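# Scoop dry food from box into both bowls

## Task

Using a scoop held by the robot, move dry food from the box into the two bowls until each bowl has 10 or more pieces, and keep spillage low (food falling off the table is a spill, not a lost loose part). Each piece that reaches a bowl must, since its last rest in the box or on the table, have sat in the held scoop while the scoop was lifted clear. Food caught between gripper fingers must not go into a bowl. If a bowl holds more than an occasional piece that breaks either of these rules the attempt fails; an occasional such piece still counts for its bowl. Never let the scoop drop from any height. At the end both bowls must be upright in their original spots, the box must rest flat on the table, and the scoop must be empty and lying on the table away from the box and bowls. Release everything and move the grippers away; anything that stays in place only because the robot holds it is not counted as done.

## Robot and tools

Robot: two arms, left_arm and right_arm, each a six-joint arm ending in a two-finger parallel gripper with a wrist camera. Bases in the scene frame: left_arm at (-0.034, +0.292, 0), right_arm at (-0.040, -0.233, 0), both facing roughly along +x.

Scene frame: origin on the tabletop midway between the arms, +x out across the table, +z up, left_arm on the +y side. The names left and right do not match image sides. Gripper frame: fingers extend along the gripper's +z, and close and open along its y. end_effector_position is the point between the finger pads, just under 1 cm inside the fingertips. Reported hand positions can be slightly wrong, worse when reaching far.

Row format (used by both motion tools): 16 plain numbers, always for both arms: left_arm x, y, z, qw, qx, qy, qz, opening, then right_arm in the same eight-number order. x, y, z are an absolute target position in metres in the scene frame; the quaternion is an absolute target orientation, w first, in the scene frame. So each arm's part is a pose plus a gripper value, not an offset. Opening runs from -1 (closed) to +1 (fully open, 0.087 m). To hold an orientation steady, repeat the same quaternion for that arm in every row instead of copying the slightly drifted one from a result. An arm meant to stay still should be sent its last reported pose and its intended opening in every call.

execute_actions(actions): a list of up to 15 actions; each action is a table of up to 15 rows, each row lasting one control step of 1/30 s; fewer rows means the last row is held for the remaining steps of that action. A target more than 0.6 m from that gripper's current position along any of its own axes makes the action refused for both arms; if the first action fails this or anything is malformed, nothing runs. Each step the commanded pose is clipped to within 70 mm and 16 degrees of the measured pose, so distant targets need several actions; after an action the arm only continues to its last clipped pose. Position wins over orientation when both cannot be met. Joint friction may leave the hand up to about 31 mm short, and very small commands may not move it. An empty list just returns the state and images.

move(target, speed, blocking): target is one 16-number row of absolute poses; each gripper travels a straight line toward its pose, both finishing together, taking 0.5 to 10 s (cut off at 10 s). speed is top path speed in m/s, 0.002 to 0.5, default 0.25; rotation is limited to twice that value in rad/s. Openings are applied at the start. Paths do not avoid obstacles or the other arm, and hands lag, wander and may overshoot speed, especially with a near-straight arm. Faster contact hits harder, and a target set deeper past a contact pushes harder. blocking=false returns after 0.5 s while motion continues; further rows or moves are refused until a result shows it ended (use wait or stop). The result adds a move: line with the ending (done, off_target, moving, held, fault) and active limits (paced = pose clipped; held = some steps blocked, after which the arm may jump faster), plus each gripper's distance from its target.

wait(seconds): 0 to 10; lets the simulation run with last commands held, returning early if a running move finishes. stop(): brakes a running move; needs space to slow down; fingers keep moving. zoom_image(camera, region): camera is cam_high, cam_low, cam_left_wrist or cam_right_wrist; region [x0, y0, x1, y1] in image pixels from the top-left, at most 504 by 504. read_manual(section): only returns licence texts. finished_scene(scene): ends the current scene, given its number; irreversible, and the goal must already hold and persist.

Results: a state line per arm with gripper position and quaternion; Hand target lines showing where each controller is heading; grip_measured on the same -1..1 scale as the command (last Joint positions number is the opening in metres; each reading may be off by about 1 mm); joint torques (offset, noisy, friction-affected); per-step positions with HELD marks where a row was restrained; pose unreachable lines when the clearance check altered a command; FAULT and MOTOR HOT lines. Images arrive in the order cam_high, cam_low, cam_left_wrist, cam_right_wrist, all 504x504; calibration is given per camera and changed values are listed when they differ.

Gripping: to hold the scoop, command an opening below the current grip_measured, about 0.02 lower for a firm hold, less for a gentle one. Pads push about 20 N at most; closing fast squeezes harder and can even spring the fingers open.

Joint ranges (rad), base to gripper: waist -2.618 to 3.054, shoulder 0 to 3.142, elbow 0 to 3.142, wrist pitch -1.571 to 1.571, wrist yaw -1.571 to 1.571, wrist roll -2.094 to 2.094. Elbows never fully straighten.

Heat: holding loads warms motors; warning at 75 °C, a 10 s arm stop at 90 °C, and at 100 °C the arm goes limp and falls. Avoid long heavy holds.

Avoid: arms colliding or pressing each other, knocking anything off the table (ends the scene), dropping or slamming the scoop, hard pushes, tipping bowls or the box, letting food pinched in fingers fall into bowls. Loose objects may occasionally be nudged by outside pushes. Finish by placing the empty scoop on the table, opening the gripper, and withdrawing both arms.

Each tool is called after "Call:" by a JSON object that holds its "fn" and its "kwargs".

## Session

Call:
{"fn": "execute_actions", "kwargs": {"actions": []}}

Scene clock: 0.00 s.
left_arm: end_effector_position=(+0.3478, +0.2920, +0.3586) grip_measured=+1.000 end_effector_quat_wxyz=(+0.706, -0.002, +0.708, -0.002) | right_arm: end_effector_position=(+0.2450, -0.2640, +0.1514) grip_measured=-0.594 end_effector_quat_wxyz=(+0.286, +0.049, +0.957, -0.017)
Joint positions: left_arm=[ 0.013  1.044  1.041  0.001 -0.    -0.005  0.087] | right_arm=[-0.017  1.235  1.074 -0.828  0.001 -0.005  0.018]
Joint velocities: left_arm=[-0.022  0.007 -0.007 -0.037  0.007 -0.037  0.   ] | right_arm=[ 0.002 -0.022 -0.012 -0.081 -0.022 -0.051 -0.001]
Joint torques (N m, as the arm reports them, + toward a larger angle): no reading
Hand target (left_arm): +0.348, +0.292, +0.359; +0.706, -0.002, +0.708, -0.002
Hand target (right_arm): +0.246, -0.264, +0.152; +0.288, +0.049, +0.956, -0.017
camera_calibration (this result's frames):
cam_right_wrist: T_world_to_cam=[[-0.159555, -0.987189, -0.000676398, -0.220813], [-0.948466, 0.153107, 0.277436, 0.25415], [-0.273778, 0.0449079, -0.960744, 0.368739], [0, 0, 0, 1]] pos_world=[0.306773, -0.273456, 0.283604]

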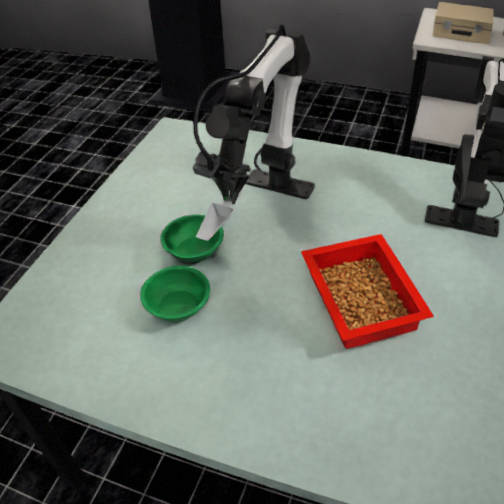

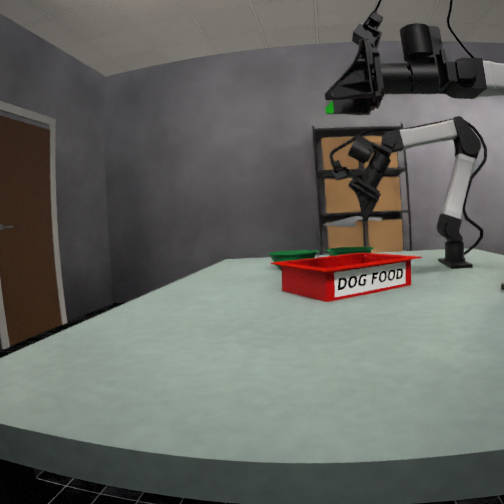

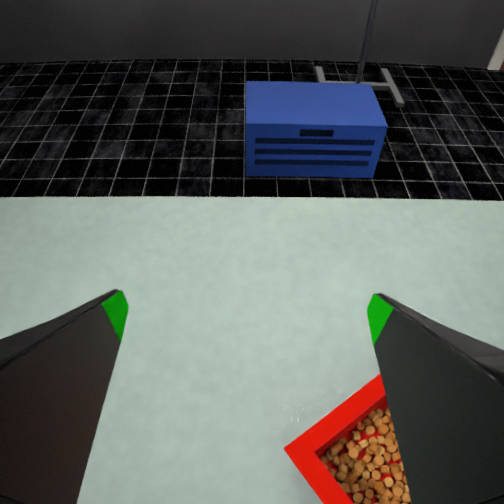

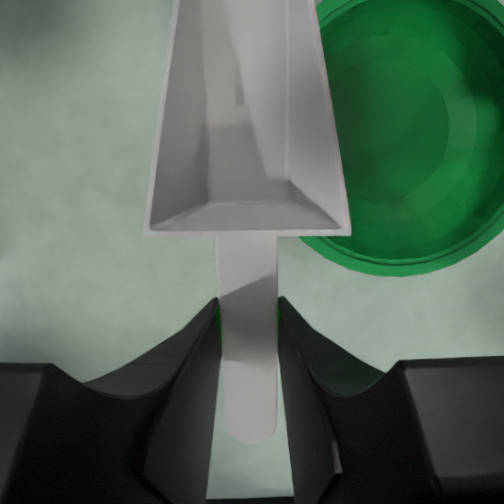

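Call:
{"fn": "zoom_image", "kwargs": {"camera": "cam_high", "region": [120, 190, 450, 360]}}

Region (120, 190, 450, 360) of cam_high's 504x504 image, scaled by 1.527, with more detail than that image has; it fills the top 260 rows of this view, and the rest is white.

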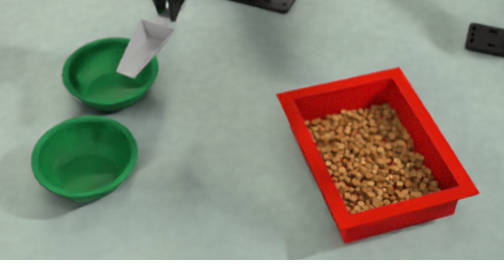

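Call:
{"fn": "move", "kwargs": {"target": [0.214,0.198,0.114,-0.0091,-0.2518,0.8866,-0.3898,0.2, 0.245,-0.264,0.152,0.288,0.049,0.956,-0.017,-0.68], "speed": 0.25}}

Call:
{"fn": "zoom_image", "kwargs": {"camera": "cam_low", "region": [260, 150, 480, 320]}}

Scene clock: 44.97 s.
left_arm: end_effector_position=(+0.2187, +0.1956, +0.1236) grip_measured=+0.200 end_effector_quat_wxyz=(+0.008, -0.245, +0.889, -0.386) | right_arm: end_effector_position=(+0.2441, -0.2639, +0.1510) grip_measured=-0.594 end_effector_quat_wxyz=(+0.285, +0.049, +0.957, -0.017)
Joint positions: left_arm=[ 0.176  1.508  1.011 -0.945  0.785 -0.429  0.052] | right_arm=[-0.017  1.235  1.074 -0.832  0.001 -0.005  0.018]
Joint velocities: left_arm=[ 0.002  0.007 -0.007  0.022  0.007  0.051 -0.   ] | right_arm=[ 0.007  0.007 -0.002 -0.066 -0.007  0.022 -0.   ]
Joint torques (N m, as the arm reports them, + toward a larger angle): left_arm=[ 1.26 -5.37  4.06  0.53  0.5   0.1 ] | right_arm=[ 0.79 -5.25  6.91  1.39  0.    0.05]
Hand target (left_arm): +0.212, +0.196, +0.118; -0.009, -0.254, +0.886, -0.388
Hand target (right_arm): +0.245, -0.264, +0.152; +0.288, +0.049, +0.956, -0.017
Off the commanded pose (left_arm): 0.011 m, 2 deg.
Off the commanded pose (right_arm): 0.001 m, 0 deg.
move: off_target (left_arm)
camera_calibration (this result's frames):
cam_left_wrist: T_world_to_cam=[[0.443727, -0.562603, 0.697556, -0.0773897], [-0.723653, 0.234195, 0.649214, 0.0574958], [-0.528614, -0.792862, -0.303211, 0.447279], [0, 0, 0, 1]] pos_world=[0.312385, 0.297626, 0.152277]
cam_right_wrist: T_world_to_cam=[[-0.159558, -0.987189, -0.000473801, -0.220891], [-0.947407, 0.152993, 0.281094, 0.252569], [-0.27742, 0.0452995, -0.95968, 0.368952], [0, 0, 0, 1]] pos_world=[0.306396, -0.273415, 0.282976]

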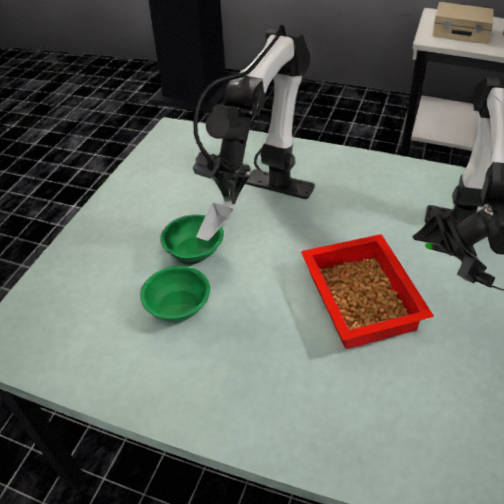

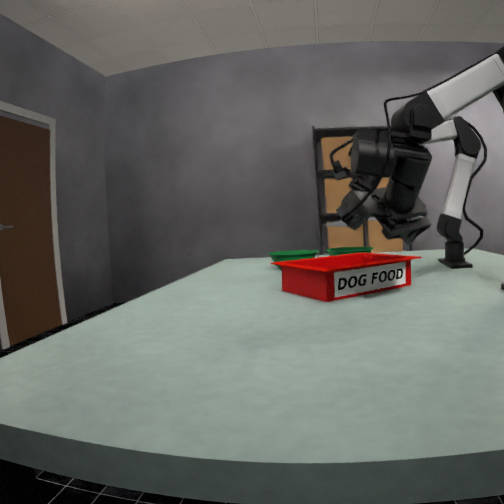

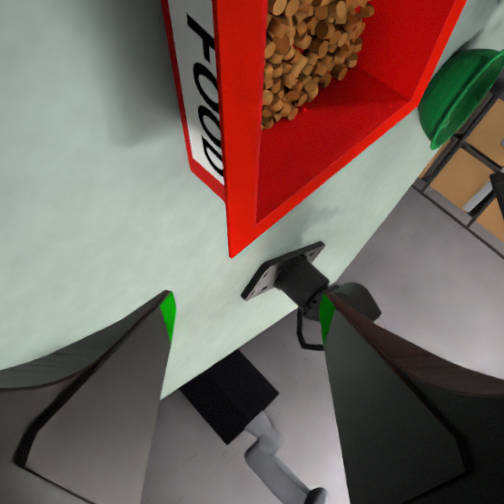

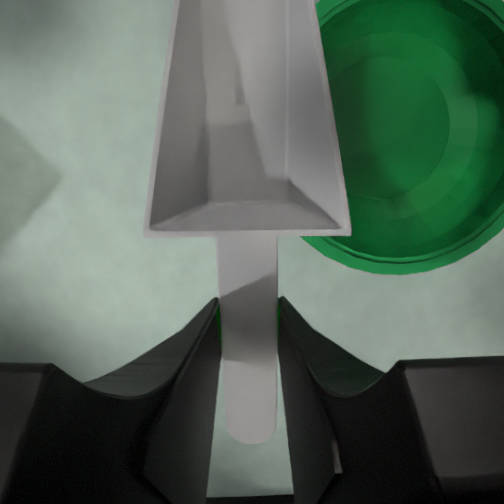

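Region (260, 150, 480, 320) of cam_low's 504x504 image, scaled by 2.291, with more detail than that image has; it fills the top 389 rows of this view, and the rest is white.

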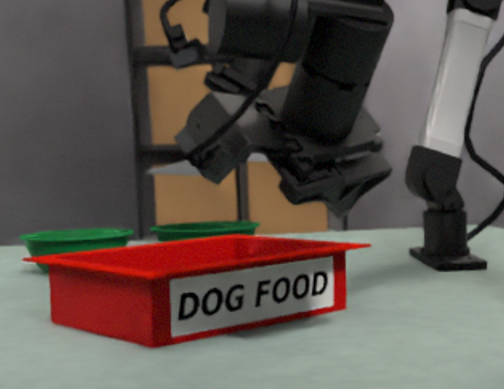

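Call:
{"fn": "move", "kwargs": {"target": [0.232,0.134,0.05,-0.0091,-0.2518,0.8866,-0.3898,0.2, 0.245,-0.264,0.152,0.288,0.049,0.956,-0.017,-0.68], "speed": 0.07}}

Call:
{"fn": "zoom_image", "kwargs": {"camera": "cam_low", "region": [260, 150, 480, 320]}}

Call:
{"fn": "zoom_image", "kwargs": {"camera": "cam_high", "region": [340, 200, 480, 320]}}

Scene clock: 59.73 s.
left_arm: end_effector_position=(+0.2383, +0.1366, +0.0596) grip_measured=+0.200 end_effector_quat_wxyz=(+0.003, -0.246, +0.885, -0.394) | right_arm: end_effector_position=(+0.2434, -0.2638, +0.1507) grip_measured=-0.594 end_effector_quat_wxyz=(+0.283, +0.049, +0.958, -0.016)
Joint positions: left_arm=[-0.042  1.634  0.832 -0.437  0.755 -0.729  0.052] | right_arm=[-0.017  1.235  1.074 -0.835  0.001 -0.005  0.018]
Joint velocities: left_arm=[-0.017  0.007 -0.022  0.066 -0.037 -0.051  0.   ] | right_arm=[-0.007  0.007 -0.022 -0.007 -0.051 -0.007 -0.   ]
Joint torques (N m, as the arm reports them, + toward a larger angle): left_arm=[-0.03 -6.31  3.69  1.17  0.39  0.05] | right_arm=[ 0.79 -5.29  7.01  1.4  -0.03  0.02]
Hand target (left_arm): +0.232, +0.135, +0.050; -0.009, -0.251, +0.887, -0.388
Hand target (right_arm): +0.245, -0.264, +0.152; +0.288, +0.049, +0.956, -0.017
Off the commanded pose (left_arm): 0.012 m, 2 deg.
Off the commanded pose (right_arm): 0.002 m, 1 deg.
move: off_target (left_arm)
camera_calibration (this result's frames):
cam_left_wrist: T_world_to_cam=[[0.446366, -0.548992, 0.706658, -0.077701], [-0.72012, 0.248412, 0.647857, 0.12437], [-0.531211, -0.79806, -0.284458, 0.391626], [0, 0, 0, 1]] pos_world=[0.332281, 0.238989, 0.0857348]
cam_right_wrist: T_world_to_cam=[[-0.159559, -0.987188, -0.000311718, -0.220952], [-0.946549, 0.152901, 0.284017, 0.251304], [-0.280331, 0.0456125, -0.958819, 0.369119], [0, 0, 0, 1]] pos_world=[0.306092, -0.273383, 0.282475]

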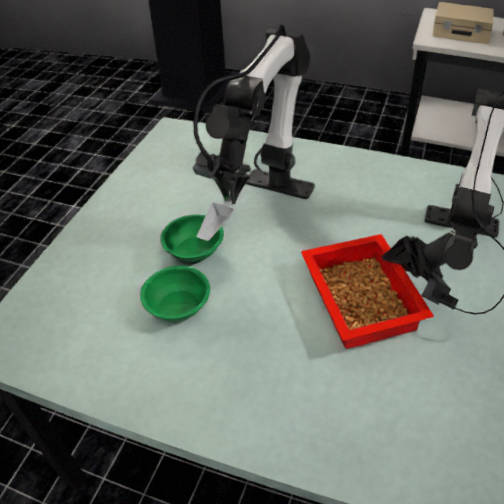

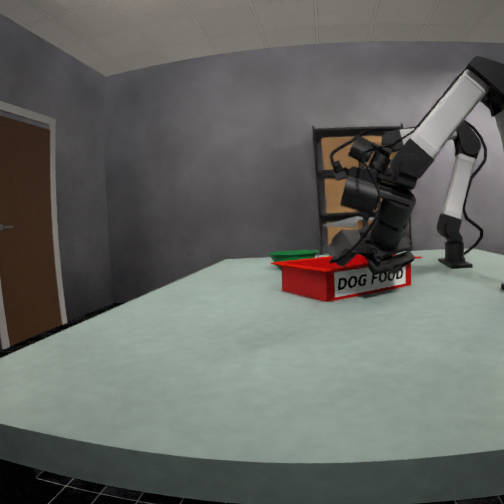

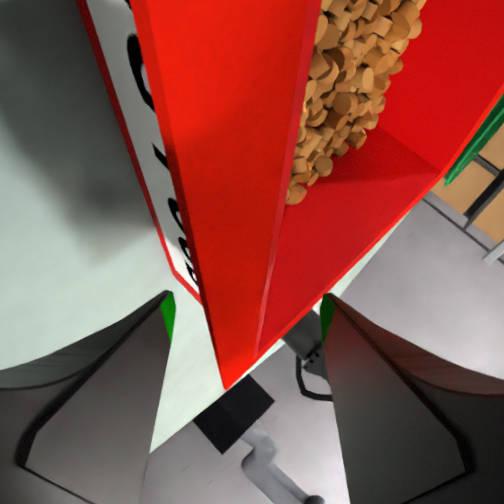

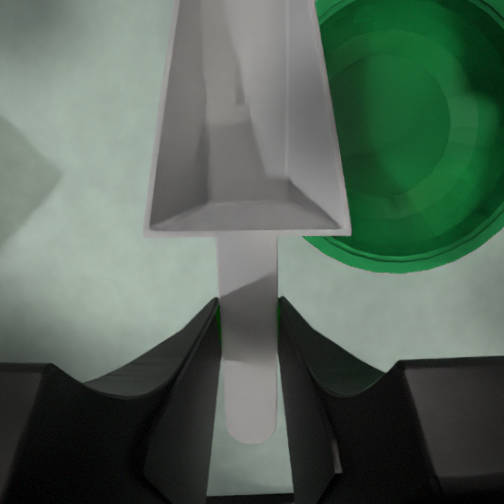

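Region (260, 150, 480, 320) of cam_low's 504x504 image, scaled by 2.291, with more detail than that image has; it fills the top 389 rows of this view, and the rest is white.

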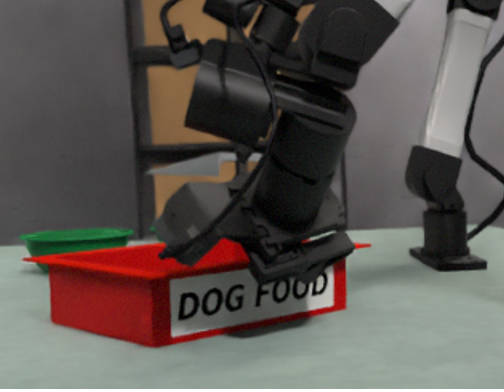

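Region (340, 200, 480, 320) of cam_high's 504x504 image, scaled by 3.600, with more detail than that image has; it fills the top 432 rows of this view, and the rest is white.

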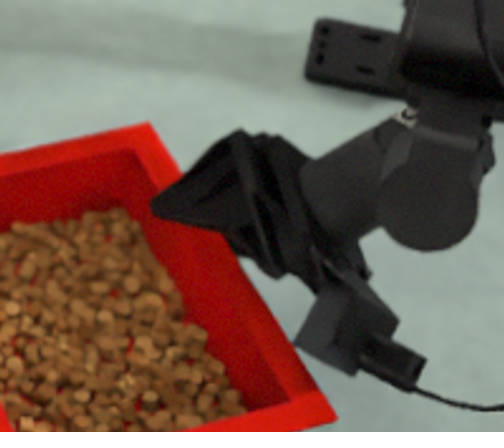

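Call:
{"fn": "move", "kwargs": {"target": [0.233,0.134,0.041,-0.0091,-0.2518,0.8866,-0.3898,0.2, 0.245,-0.264,0.152,0.288,0.049,0.956,-0.017,-0.68], "speed": 0.03}}

Call:
{"fn": "move", "kwargs": {"target": [0.233,0.134,0.041,-0.0091,-0.2518,0.8866,-0.3898,-0.75, 0.245,-0.264,0.152,0.288,0.049,0.956,-0.017,-0.68], "speed": 0.03}}

Scene clock: 72.50 s.
left_arm: end_effector_position=(+0.2393, +0.1364, +0.0505) grip_measured=+0.200 end_effector_quat_wxyz=(+0.003, -0.248, +0.885, -0.395) | right_arm: end_effector_position=(+0.2430, -0.2638, +0.1505) grip_measured=-0.594 end_effector_quat_wxyz=(+0.282, +0.049, +0.958, -0.016)
Joint positions: left_arm=[-0.042  1.659  0.815 -0.393  0.755 -0.734  0.052] | right_arm=[-0.017  1.235  1.074 -0.837  0.001 -0.005  0.018]
Joint velocities: left_arm=[-0.007 -0.022  0.002 -0.022 -0.051  0.007  0.   ] | right_arm=[-0.012 -0.002  0.012  0.022  0.007 -0.066  0.   ]
Joint torques (N m, as the arm reports them, + toward a larger angle): left_arm=[ 0.19 -6.2   3.53  1.08  0.44  0.04] | right_arm=[ 0.89 -5.18  7.1   1.44 -0.01  0.02]
Hand target (left_arm): +0.233, +0.134, +0.041; -0.009, -0.252, +0.886, -0.389
Hand target (right_arm): +0.245, -0.264, +0.152; +0.288, +0.049, +0.956, -0.017
Off the commanded pose (left_arm): 0.012 m, 2 deg.
Off the commanded pose (right_arm): 0.003 m, 1 deg.
move: off_target (left_arm)
camera_calibration (this result's frames):
cam_left_wrist: T_world_to_cam=[[0.449933, -0.54653, 0.706304, -0.0729575], [-0.719604, 0.246512, 0.649154, 0.131097], [-0.528895, -0.800336, -0.282371, 0.389062], [0, 0, 0, 1]] pos_world=[0.332936, 0.239189, 0.0762879]
cam_right_wrist: T_world_to_cam=[[-0.159559, -0.987188, -0.000210415, -0.220991], [-0.946009, 0.152843, 0.285843, 0.250513], [-0.282148, 0.0458079, -0.958277, 0.369221], [0, 0, 0, 1]] pos_world=[0.305902, -0.273362, 0.282162]

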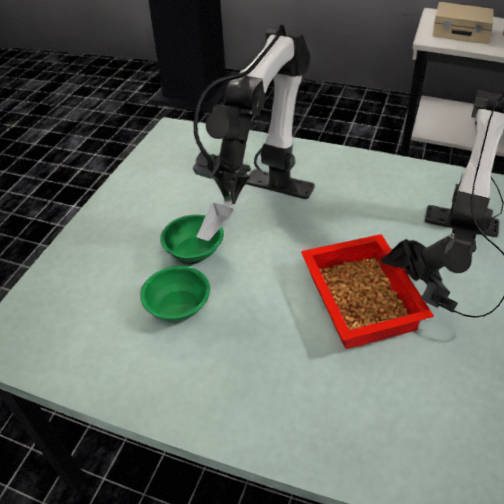

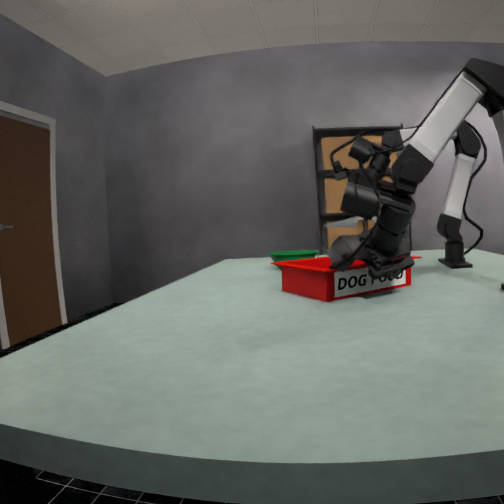

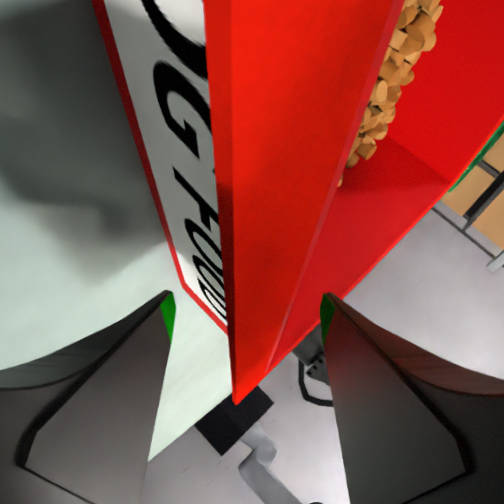

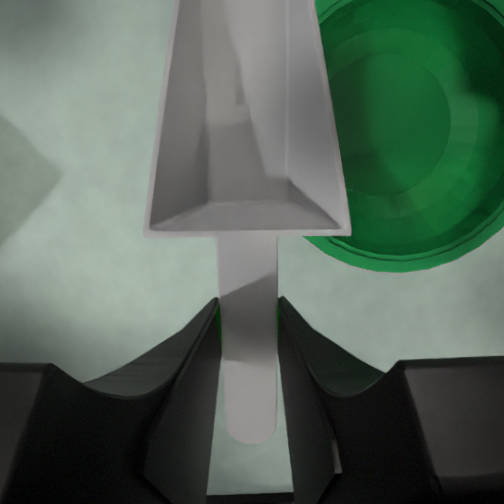

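Scene clock: 73.20 s.
left_arm: end_effector_position=(+0.2394, +0.1351, +0.0521) grip_measured=-0.659 end_effector_quat_wxyz=(+0.002, -0.246, +0.883, -0.400) | right_arm: end_effector_position=(+0.2426, -0.2637, +0.1504) grip_measured=-0.594 end_effector_quat_wxyz=(+0.281, +0.049, +0.958, -0.016)
Joint positions: left_arm=[-0.042  1.659  0.815 -0.389  0.766 -0.736  0.015] | right_arm=[-0.017  1.235  1.074 -0.839  0.001 -0.005  0.018]
Joint velocities: left_arm=[ 0.012  0.002 -0.012 -0.007  0.007 -0.066 -0.001] | right_arm=[-0.002  0.007 -0.012  0.037 -0.051 -0.007 -0.   ]
Joint torques (N m, as the arm reports them, + toward a larger angle): left_arm=[-0.03 -6.11  3.63  1.08  0.32  0.07] | right_arm=[ 0.77 -5.15  7.    1.43 -0.04  0.04]
Hand target (left_arm): +0.233, +0.134, +0.041; -0.009, -0.251, +0.886, -0.389
Hand target (right_arm): +0.245, -0.264, +0.152; +0.288, +0.049, +0.956, -0.017
Off the commanded pose (left_arm): 0.013 m, 2 deg.
Off the commanded pose (right_arm): 0.003 m, 1 deg.
move: off_target (left_arm)
camera_calibration (this result's frames):
cam_left_wrist: T_world_to_cam=[[0.446983, -0.539926, 0.713222, -0.0754004], [-0.720355, 0.255465, 0.644846, 0.129636], [-0.530372, -0.802008, -0.27475, 0.388791], [0, 0, 0, 1]] pos_world=[0.333291, 0.237985, 0.0770023]
cam_right_wrist: T_world_to_cam=[[-0.15956, -0.987188, -0.000129372, -0.221022], [-0.945574, 0.152796, 0.287303, 0.24988], [-0.283602, 0.0459642, -0.95784, 0.369302], [0, 0, 0, 1]] pos_world=[0.305749, -0.273346, 0.281912]

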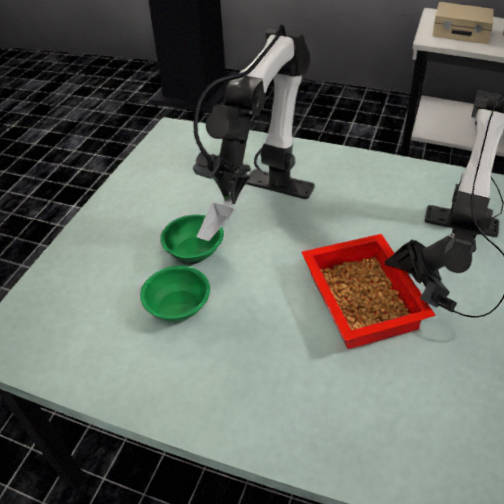

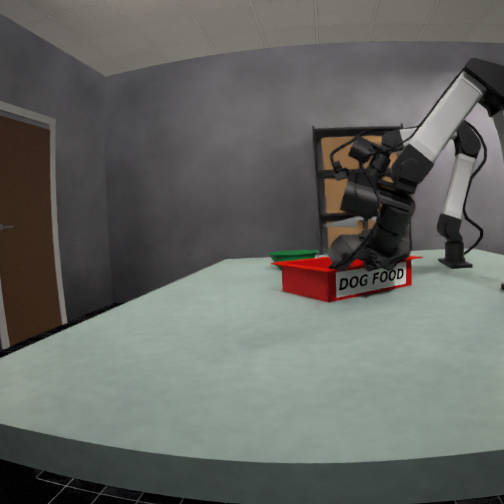

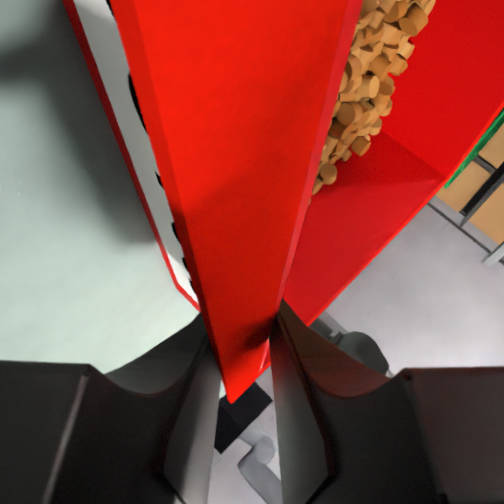

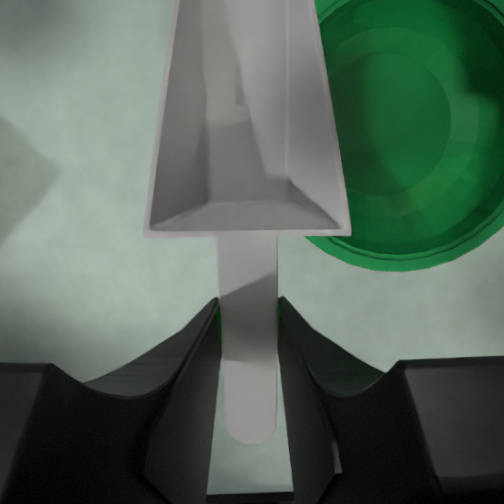

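Call:
{"fn": "move", "kwargs": {"target": [0.236,0.136,0.118,-0.0595,-0.2875,0.928,-0.2315,-0.75, 0.30,-0.17,0.14,0.198,-0.389,0.895,0.086,-0.68], "speed": 0.17}}

Call:
{"fn": "move", "kwargs": {"target": [0.236,0.136,0.163,-0.108,-0.314,0.941,-0.066,-0.75, 0.36,-0.07,0.11,0.1006,-0.7566,0.635,0.1198,-0.68], "speed": 0.17}}

Call:
{"fn": "zoom_image", "kwargs": {"camera": "cam_high", "region": [230, 150, 480, 360]}}

Scene clock: 96.00 s.
left_arm: end_effector_position=(+0.2335, +0.1409, +0.1118) grip_measured=-0.659 end_effector_quat_wxyz=(-0.056, -0.289, +0.929, -0.226) | right_arm: end_effector_position=(+0.2924, -0.1754, +0.1346) grip_measured=-0.594 end_effector_quat_wxyz=(+0.191, -0.378, +0.902, +0.081)
Joint positions: left_arm=[-0.155  1.666  1.249 -1.041  0.457 -0.799  0.015] | right_arm=[ 0.198  1.628  1.407 -1.02  -0.262 -0.641  0.018]
Joint velocities: left_arm=[ 0.002  0.012 -0.017  0.022  0.037  0.007 -0.   ] | right_arm=[-0.012  0.002 -0.012 -0.051  0.051  0.007 -0.001]
Joint torques (N m, as the arm reports them, + toward a larger angle): left_arm=[ 0.05 -7.47  7.47  0.57  0.36 -0.02] | right_arm=[ 1.52 -7.7   9.21  0.91 -0.44 -0.08]
Hand target (left_arm): +0.236, +0.136, +0.118; -0.058, -0.288, +0.928, -0.231
Hand target (right_arm): +0.298, -0.169, +0.140; +0.200, -0.389, +0.895, +0.086
Off the commanded pose (left_arm): 0.008 m, 1 deg.
Off the commanded pose (right_arm): 0.011 m, 2 deg.
move: off_target (right_arm)
camera_calibration (this result's frames):
cam_left_wrist: T_world_to_cam=[[0.577732, -0.714, 0.395512, -0.0826891], [-0.553565, 0.0133468, 0.832699, 0.0596354], [-0.599826, -0.700018, -0.387535, 0.421177], [0, 0, 0, 1]] pos_world=[0.333417, 0.234996, 0.146267]
cam_right_wrist: T_world_to_cam=[[0.672436, -0.740151, 0.00248698, -0.326113], [-0.668884, -0.606244, 0.430189, 0.0547122], [-0.316897, -0.290938, -0.902735, 0.307458], [0, 0, 0, 1]] pos_world=[0.353319, -0.118753, 0.254827]

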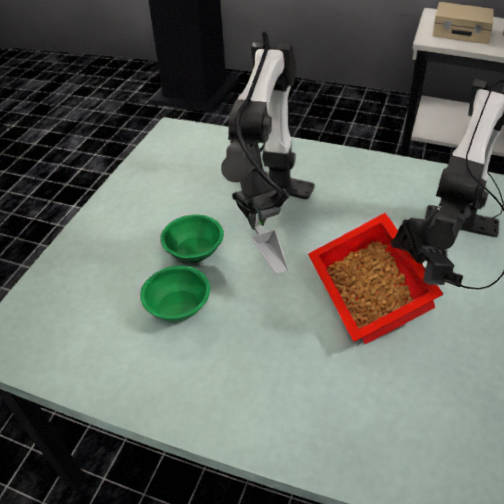

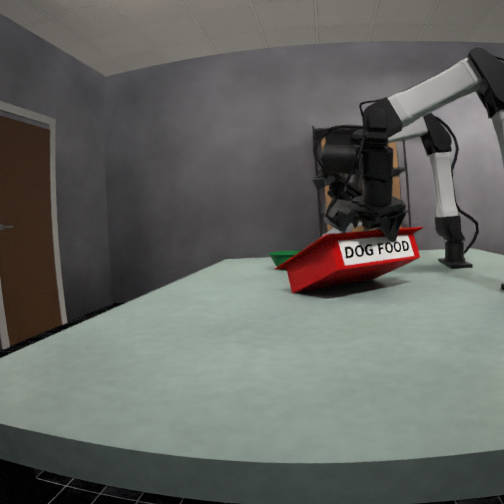

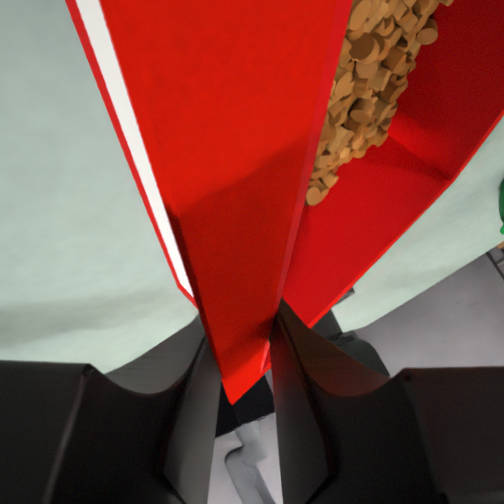

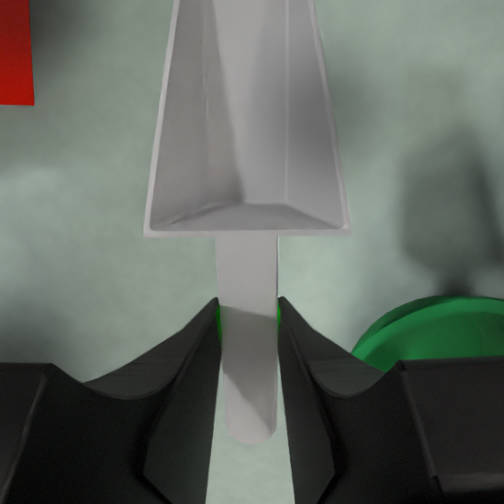

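Scene clock: 99.33 s.
left_arm: end_effector_position=(+0.2342, +0.1419, +0.1555) grip_measured=-0.659 end_effector_quat_wxyz=(-0.111, -0.317, +0.940, -0.056) | right_arm: end_effector_position=(+0.3570, -0.0754, +0.1065) grip_measured=-0.594 end_effector_quat_wxyz=(-0.096, +0.750, -0.644, -0.118)
Joint positions: left_arm=[-0.267  1.888  1.745 -1.549  0.217 -0.918  0.015] | right_arm=[ 0.437  2.183  2.065 -1.4   -0.3   -1.367  0.018]
Joint velocities: left_arm=[ 0.007 -0.002 -0.007 -0.037 -0.022  0.007  0.001] | right_arm=[-0.022 -0.022 -0.012 -0.037 -0.007 -0.066  0.001]
Joint torques (N m, as the arm reports them, + toward a larger angle): left_arm=[ 0.09 -9.64  7.53 -0.02  0.36  0.03] | right_arm=[  1.48 -13.12   8.49   0.33  -0.45  -0.06]
Hand target (left_arm): +0.236, +0.136, +0.163; -0.107, -0.314, +0.941, -0.065
Hand target (right_arm): +0.359, -0.069, +0.110; -0.102, +0.756, -0.635, -0.121
Off the commanded pose (left_arm): 0.010 m, 1 deg.
Off the commanded pose (right_arm): 0.007 m, 1 deg.
move: done
camera_calibration (this result's frames):
cam_left_wrist: T_world_to_cam=[[0.626334, -0.778316, 0.043926, -0.0473132], [-0.367517, -0.24512, 0.897133, 0.00662674], [-0.687486, -0.578048, -0.439572, 0.450533], [0, 0, 0, 1]] pos_world=[0.341804, 0.225229, 0.194175]
cam_right_wrist: T_world_to_cam=[[0.9952, 0.0978063, 0.00324982, -0.34761], [0.0811968, -0.84382, 0.530448, -0.125743], [0.0546234, -0.527638, -0.847711, 0.175333], [0, 0, 0, 1]] pos_world=[0.346574, 0.0204067, 0.216462]

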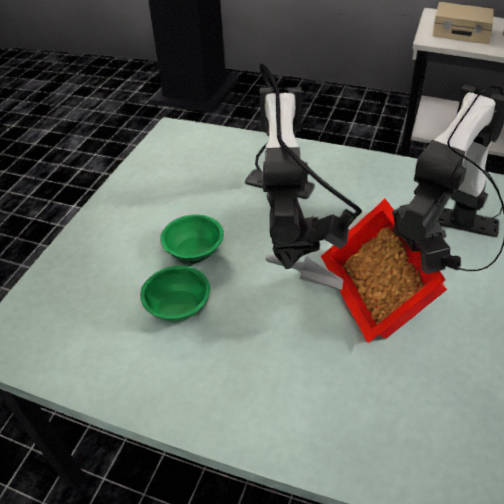

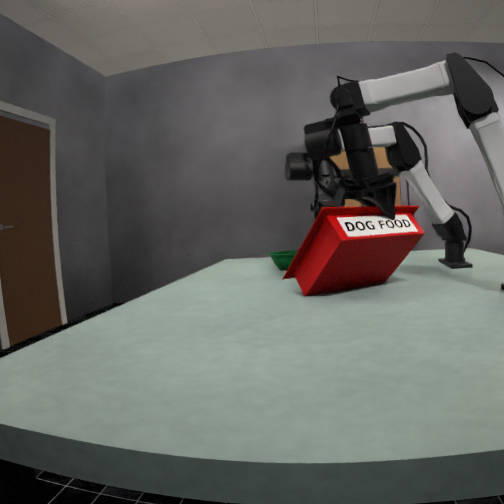

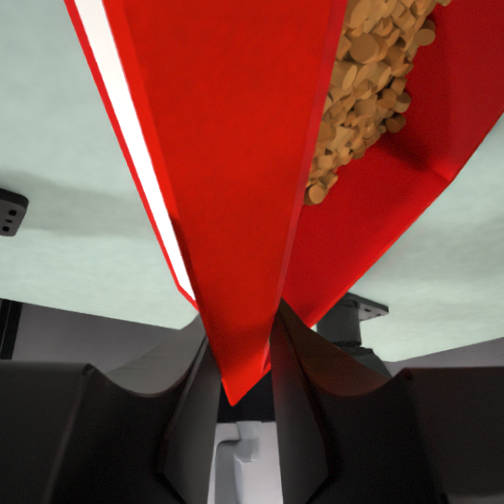

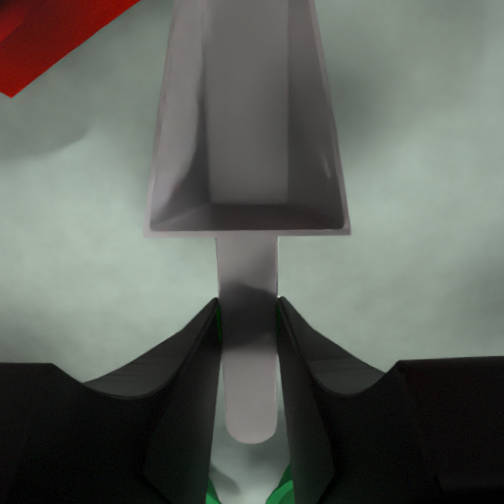

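Region (230, 150, 480, 360) of cam_high's 504x504 image, scaled by 2.016, with more detail than that image has; it fills the top 423 rows of this view, and the rest is white.

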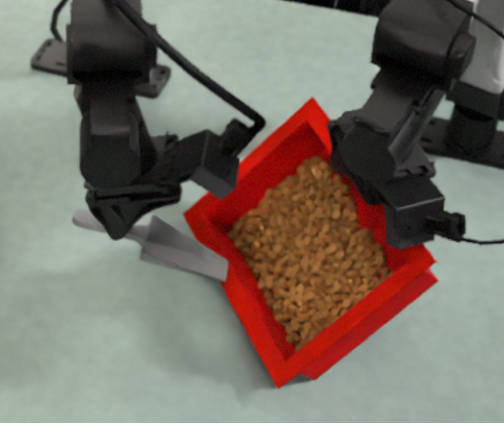

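Call:
{"fn": "move", "kwargs": {"target": [0.234,0.142,0.156,-0.111,-0.317,0.940,-0.056,-0.75, 0.361,0.0,0.094,0.1006,-0.7566,0.635,0.1198,-0.68], "speed": 0.08}}

Call:
{"fn": "move", "kwargs": {"target": [0.234,0.142,0.156,-0.111,-0.317,0.940,-0.056,-0.75, 0.357,0.036,0.084,0.1006,-0.7566,0.635,0.1198,-0.68], "speed": 0.035}}

Call:
{"fn": "zoom_image", "kwargs": {"camera": "cam_high", "region": [280, 180, 460, 350]}}

Scene clock: 123.27 s.
left_arm: end_effector_position=(+0.2343, +0.1423, +0.1554) grip_measured=-0.659 end_effector_quat_wxyz=(-0.110, -0.317, +0.940, -0.054) | right_arm: end_effector_position=(+0.3556, -0.0048, +0.0925) grip_measured=-0.594 end_effector_quat_wxyz=(-0.094, +0.758, -0.633, -0.123)
Joint positions: left_arm=[-0.267  1.888  1.746 -1.55   0.215 -0.918  0.015] | right_arm=[ 0.581  2.315  2.227 -1.397 -0.3   -1.244  0.018]
Joint velocities: left_arm=[-0.007  0.002 -0.012  0.007 -0.022 -0.037  0.   ] | right_arm=[ 0.002 -0.007  0.012  0.007  0.007  0.007  0.001]
Joint torques (N m, as the arm reports them, + toward a larger angle): left_arm=[ 0.63 -9.8   5.1   0.18  0.27  0.13] | right_arm=[  1.14 -13.96   8.49   0.5   -0.24   0.12]
Hand target (left_arm): +0.234, +0.142, +0.156; -0.111, -0.317, +0.940, -0.056
Hand target (right_arm): +0.360, +0.000, +0.094; -0.101, +0.756, -0.635, -0.120
Off the commanded pose (left_arm): 0.001 m, 0 deg.
Off the commanded pose (right_arm): 0.007 m, 1 deg.
move: done
camera_calibration (this result's frames):
cam_left_wrist: T_world_to_cam=[[0.626051, -0.778628, 0.0424018, -0.0466833], [-0.368254, -0.247286, 0.896236, 0.00746621], [-0.687349, -0.576704, -0.441546, 0.450888], [0, 0, 0, 1]] pos_world=[0.341893, 0.225526, 0.194376]
cam_right_wrist: T_world_to_cam=[[0.992176, 0.124823, -0.00244457, -0.351372], [0.10758, -0.844852, 0.524073, -0.0673962], [0.0633509, -0.520235, -0.85167, 0.198084], [0, 0, 0, 1]] pos_world=[0.343325, 0.0899697, 0.203164]

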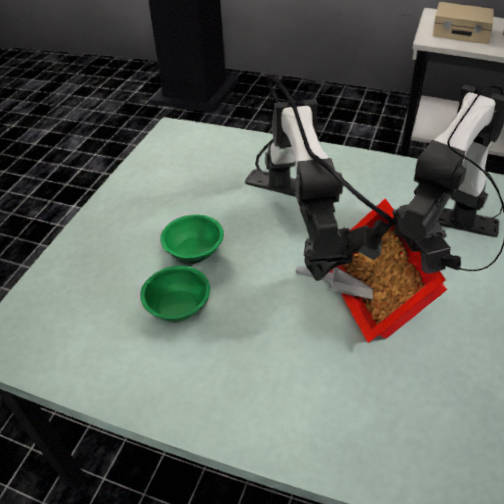

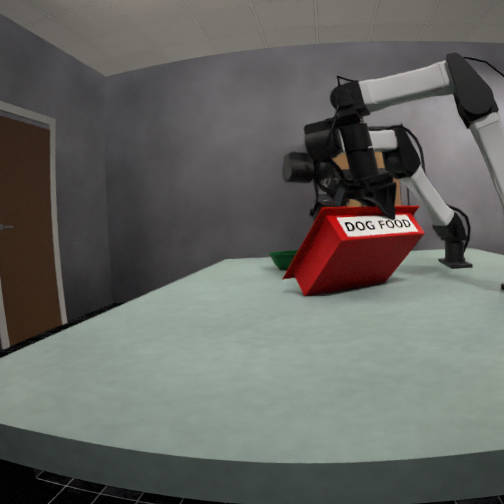

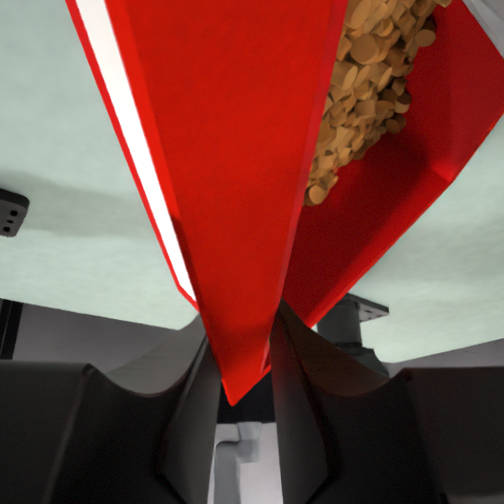

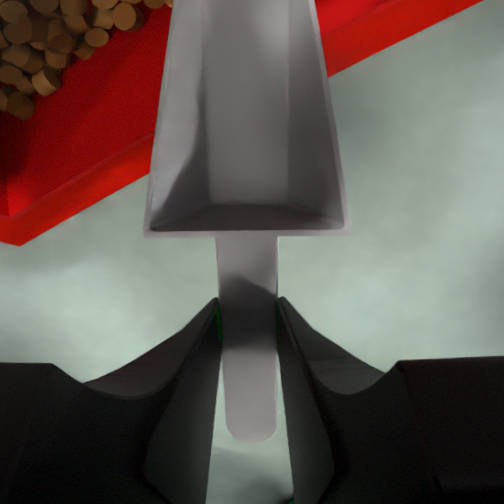

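Scene clock: 124.90 s.
left_arm: end_effector_position=(+0.2336, +0.1428, +0.1555) grip_measured=-0.659 end_effector_quat_wxyz=(-0.111, -0.319, +0.940, -0.052) | right_arm: end_effector_position=(+0.3560, +0.0272, +0.0878) grip_measured=-0.594 end_effector_quat_wxyz=(-0.099, +0.755, -0.637, -0.119)
Joint positions: left_arm=[-0.267  1.888  1.746 -1.554  0.212 -0.921  0.015] | right_arm=[ 0.643  2.384  2.328 -1.396 -0.288 -1.169  0.018]
Joint velocities: left_arm=[ 0.032 -0.002 -0.007  0.007  0.007  0.051  0.   ] | right_arm=[-0.012 -0.012 -0.002  0.066 -0.022 -0.081 -0.001]
Joint torques (N m, as the arm reports them, + toward a larger angle): left_arm=[ 0.82 -9.99  5.19  0.23  0.27  0.09] | right_arm=[  1.61 -13.77   8.16   0.6   -0.33   0.1 ]
Hand target (left_arm): +0.234, +0.142, +0.156; -0.111, -0.317, +0.940, -0.056
Hand target (right_arm): +0.356, +0.036, +0.084; -0.101, +0.757, -0.635, -0.120
Off the commanded pose (left_arm): 0.001 m, 0 deg.
Off the commanded pose (right_arm): 0.010 m, 0 deg.
move: done
camera_calibration (this result's frames):
cam_left_wrist: T_world_to_cam=[[0.628277, -0.777098, 0.0372388, -0.0457877], [-0.364396, -0.251645, 0.896599, 0.00695489], [-0.687375, -0.576882, -0.441274, 0.45072], [0, 0, 0, 1]] pos_world=[0.341115, 0.226181, 0.19436]
cam_right_wrist: T_world_to_cam=[[0.993446, 0.113862, 0.0100523, -0.357022], [0.0917254, -0.846588, 0.524285, -0.032261], [0.0682065, -0.519927, -0.851483, 0.208978], [0, 0, 0, 1]] pos_world=[0.343387, 0.121993, 0.198445]

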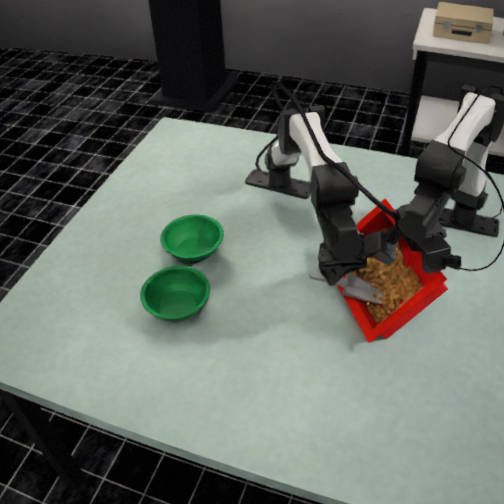

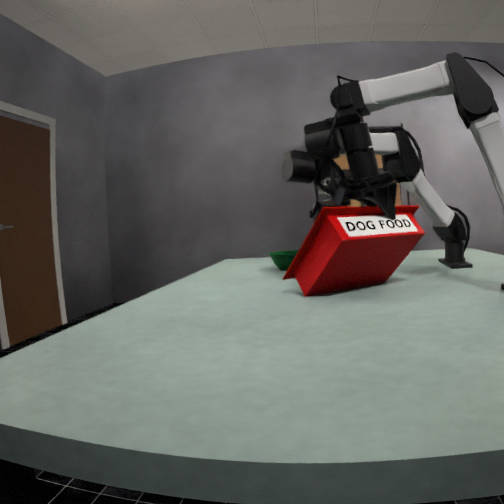

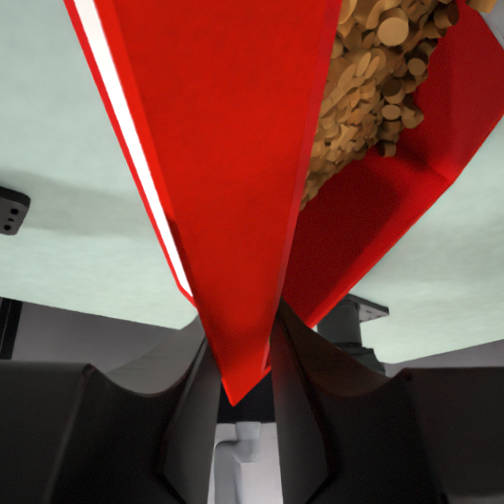

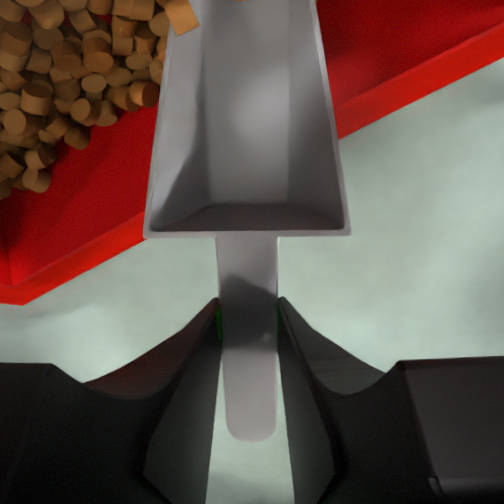

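Region (280, 180, 460, 350) of cam_high's 504x504 image, scaled by 2.800, with more detail than that image has.

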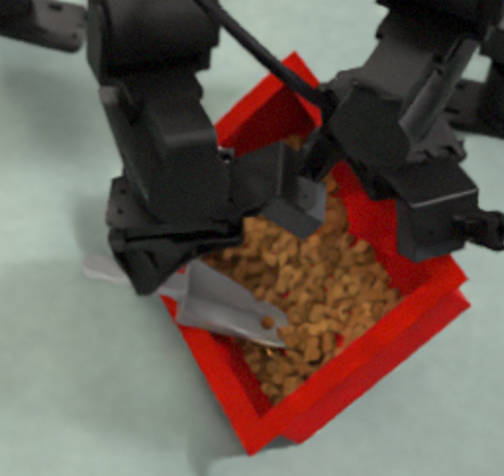

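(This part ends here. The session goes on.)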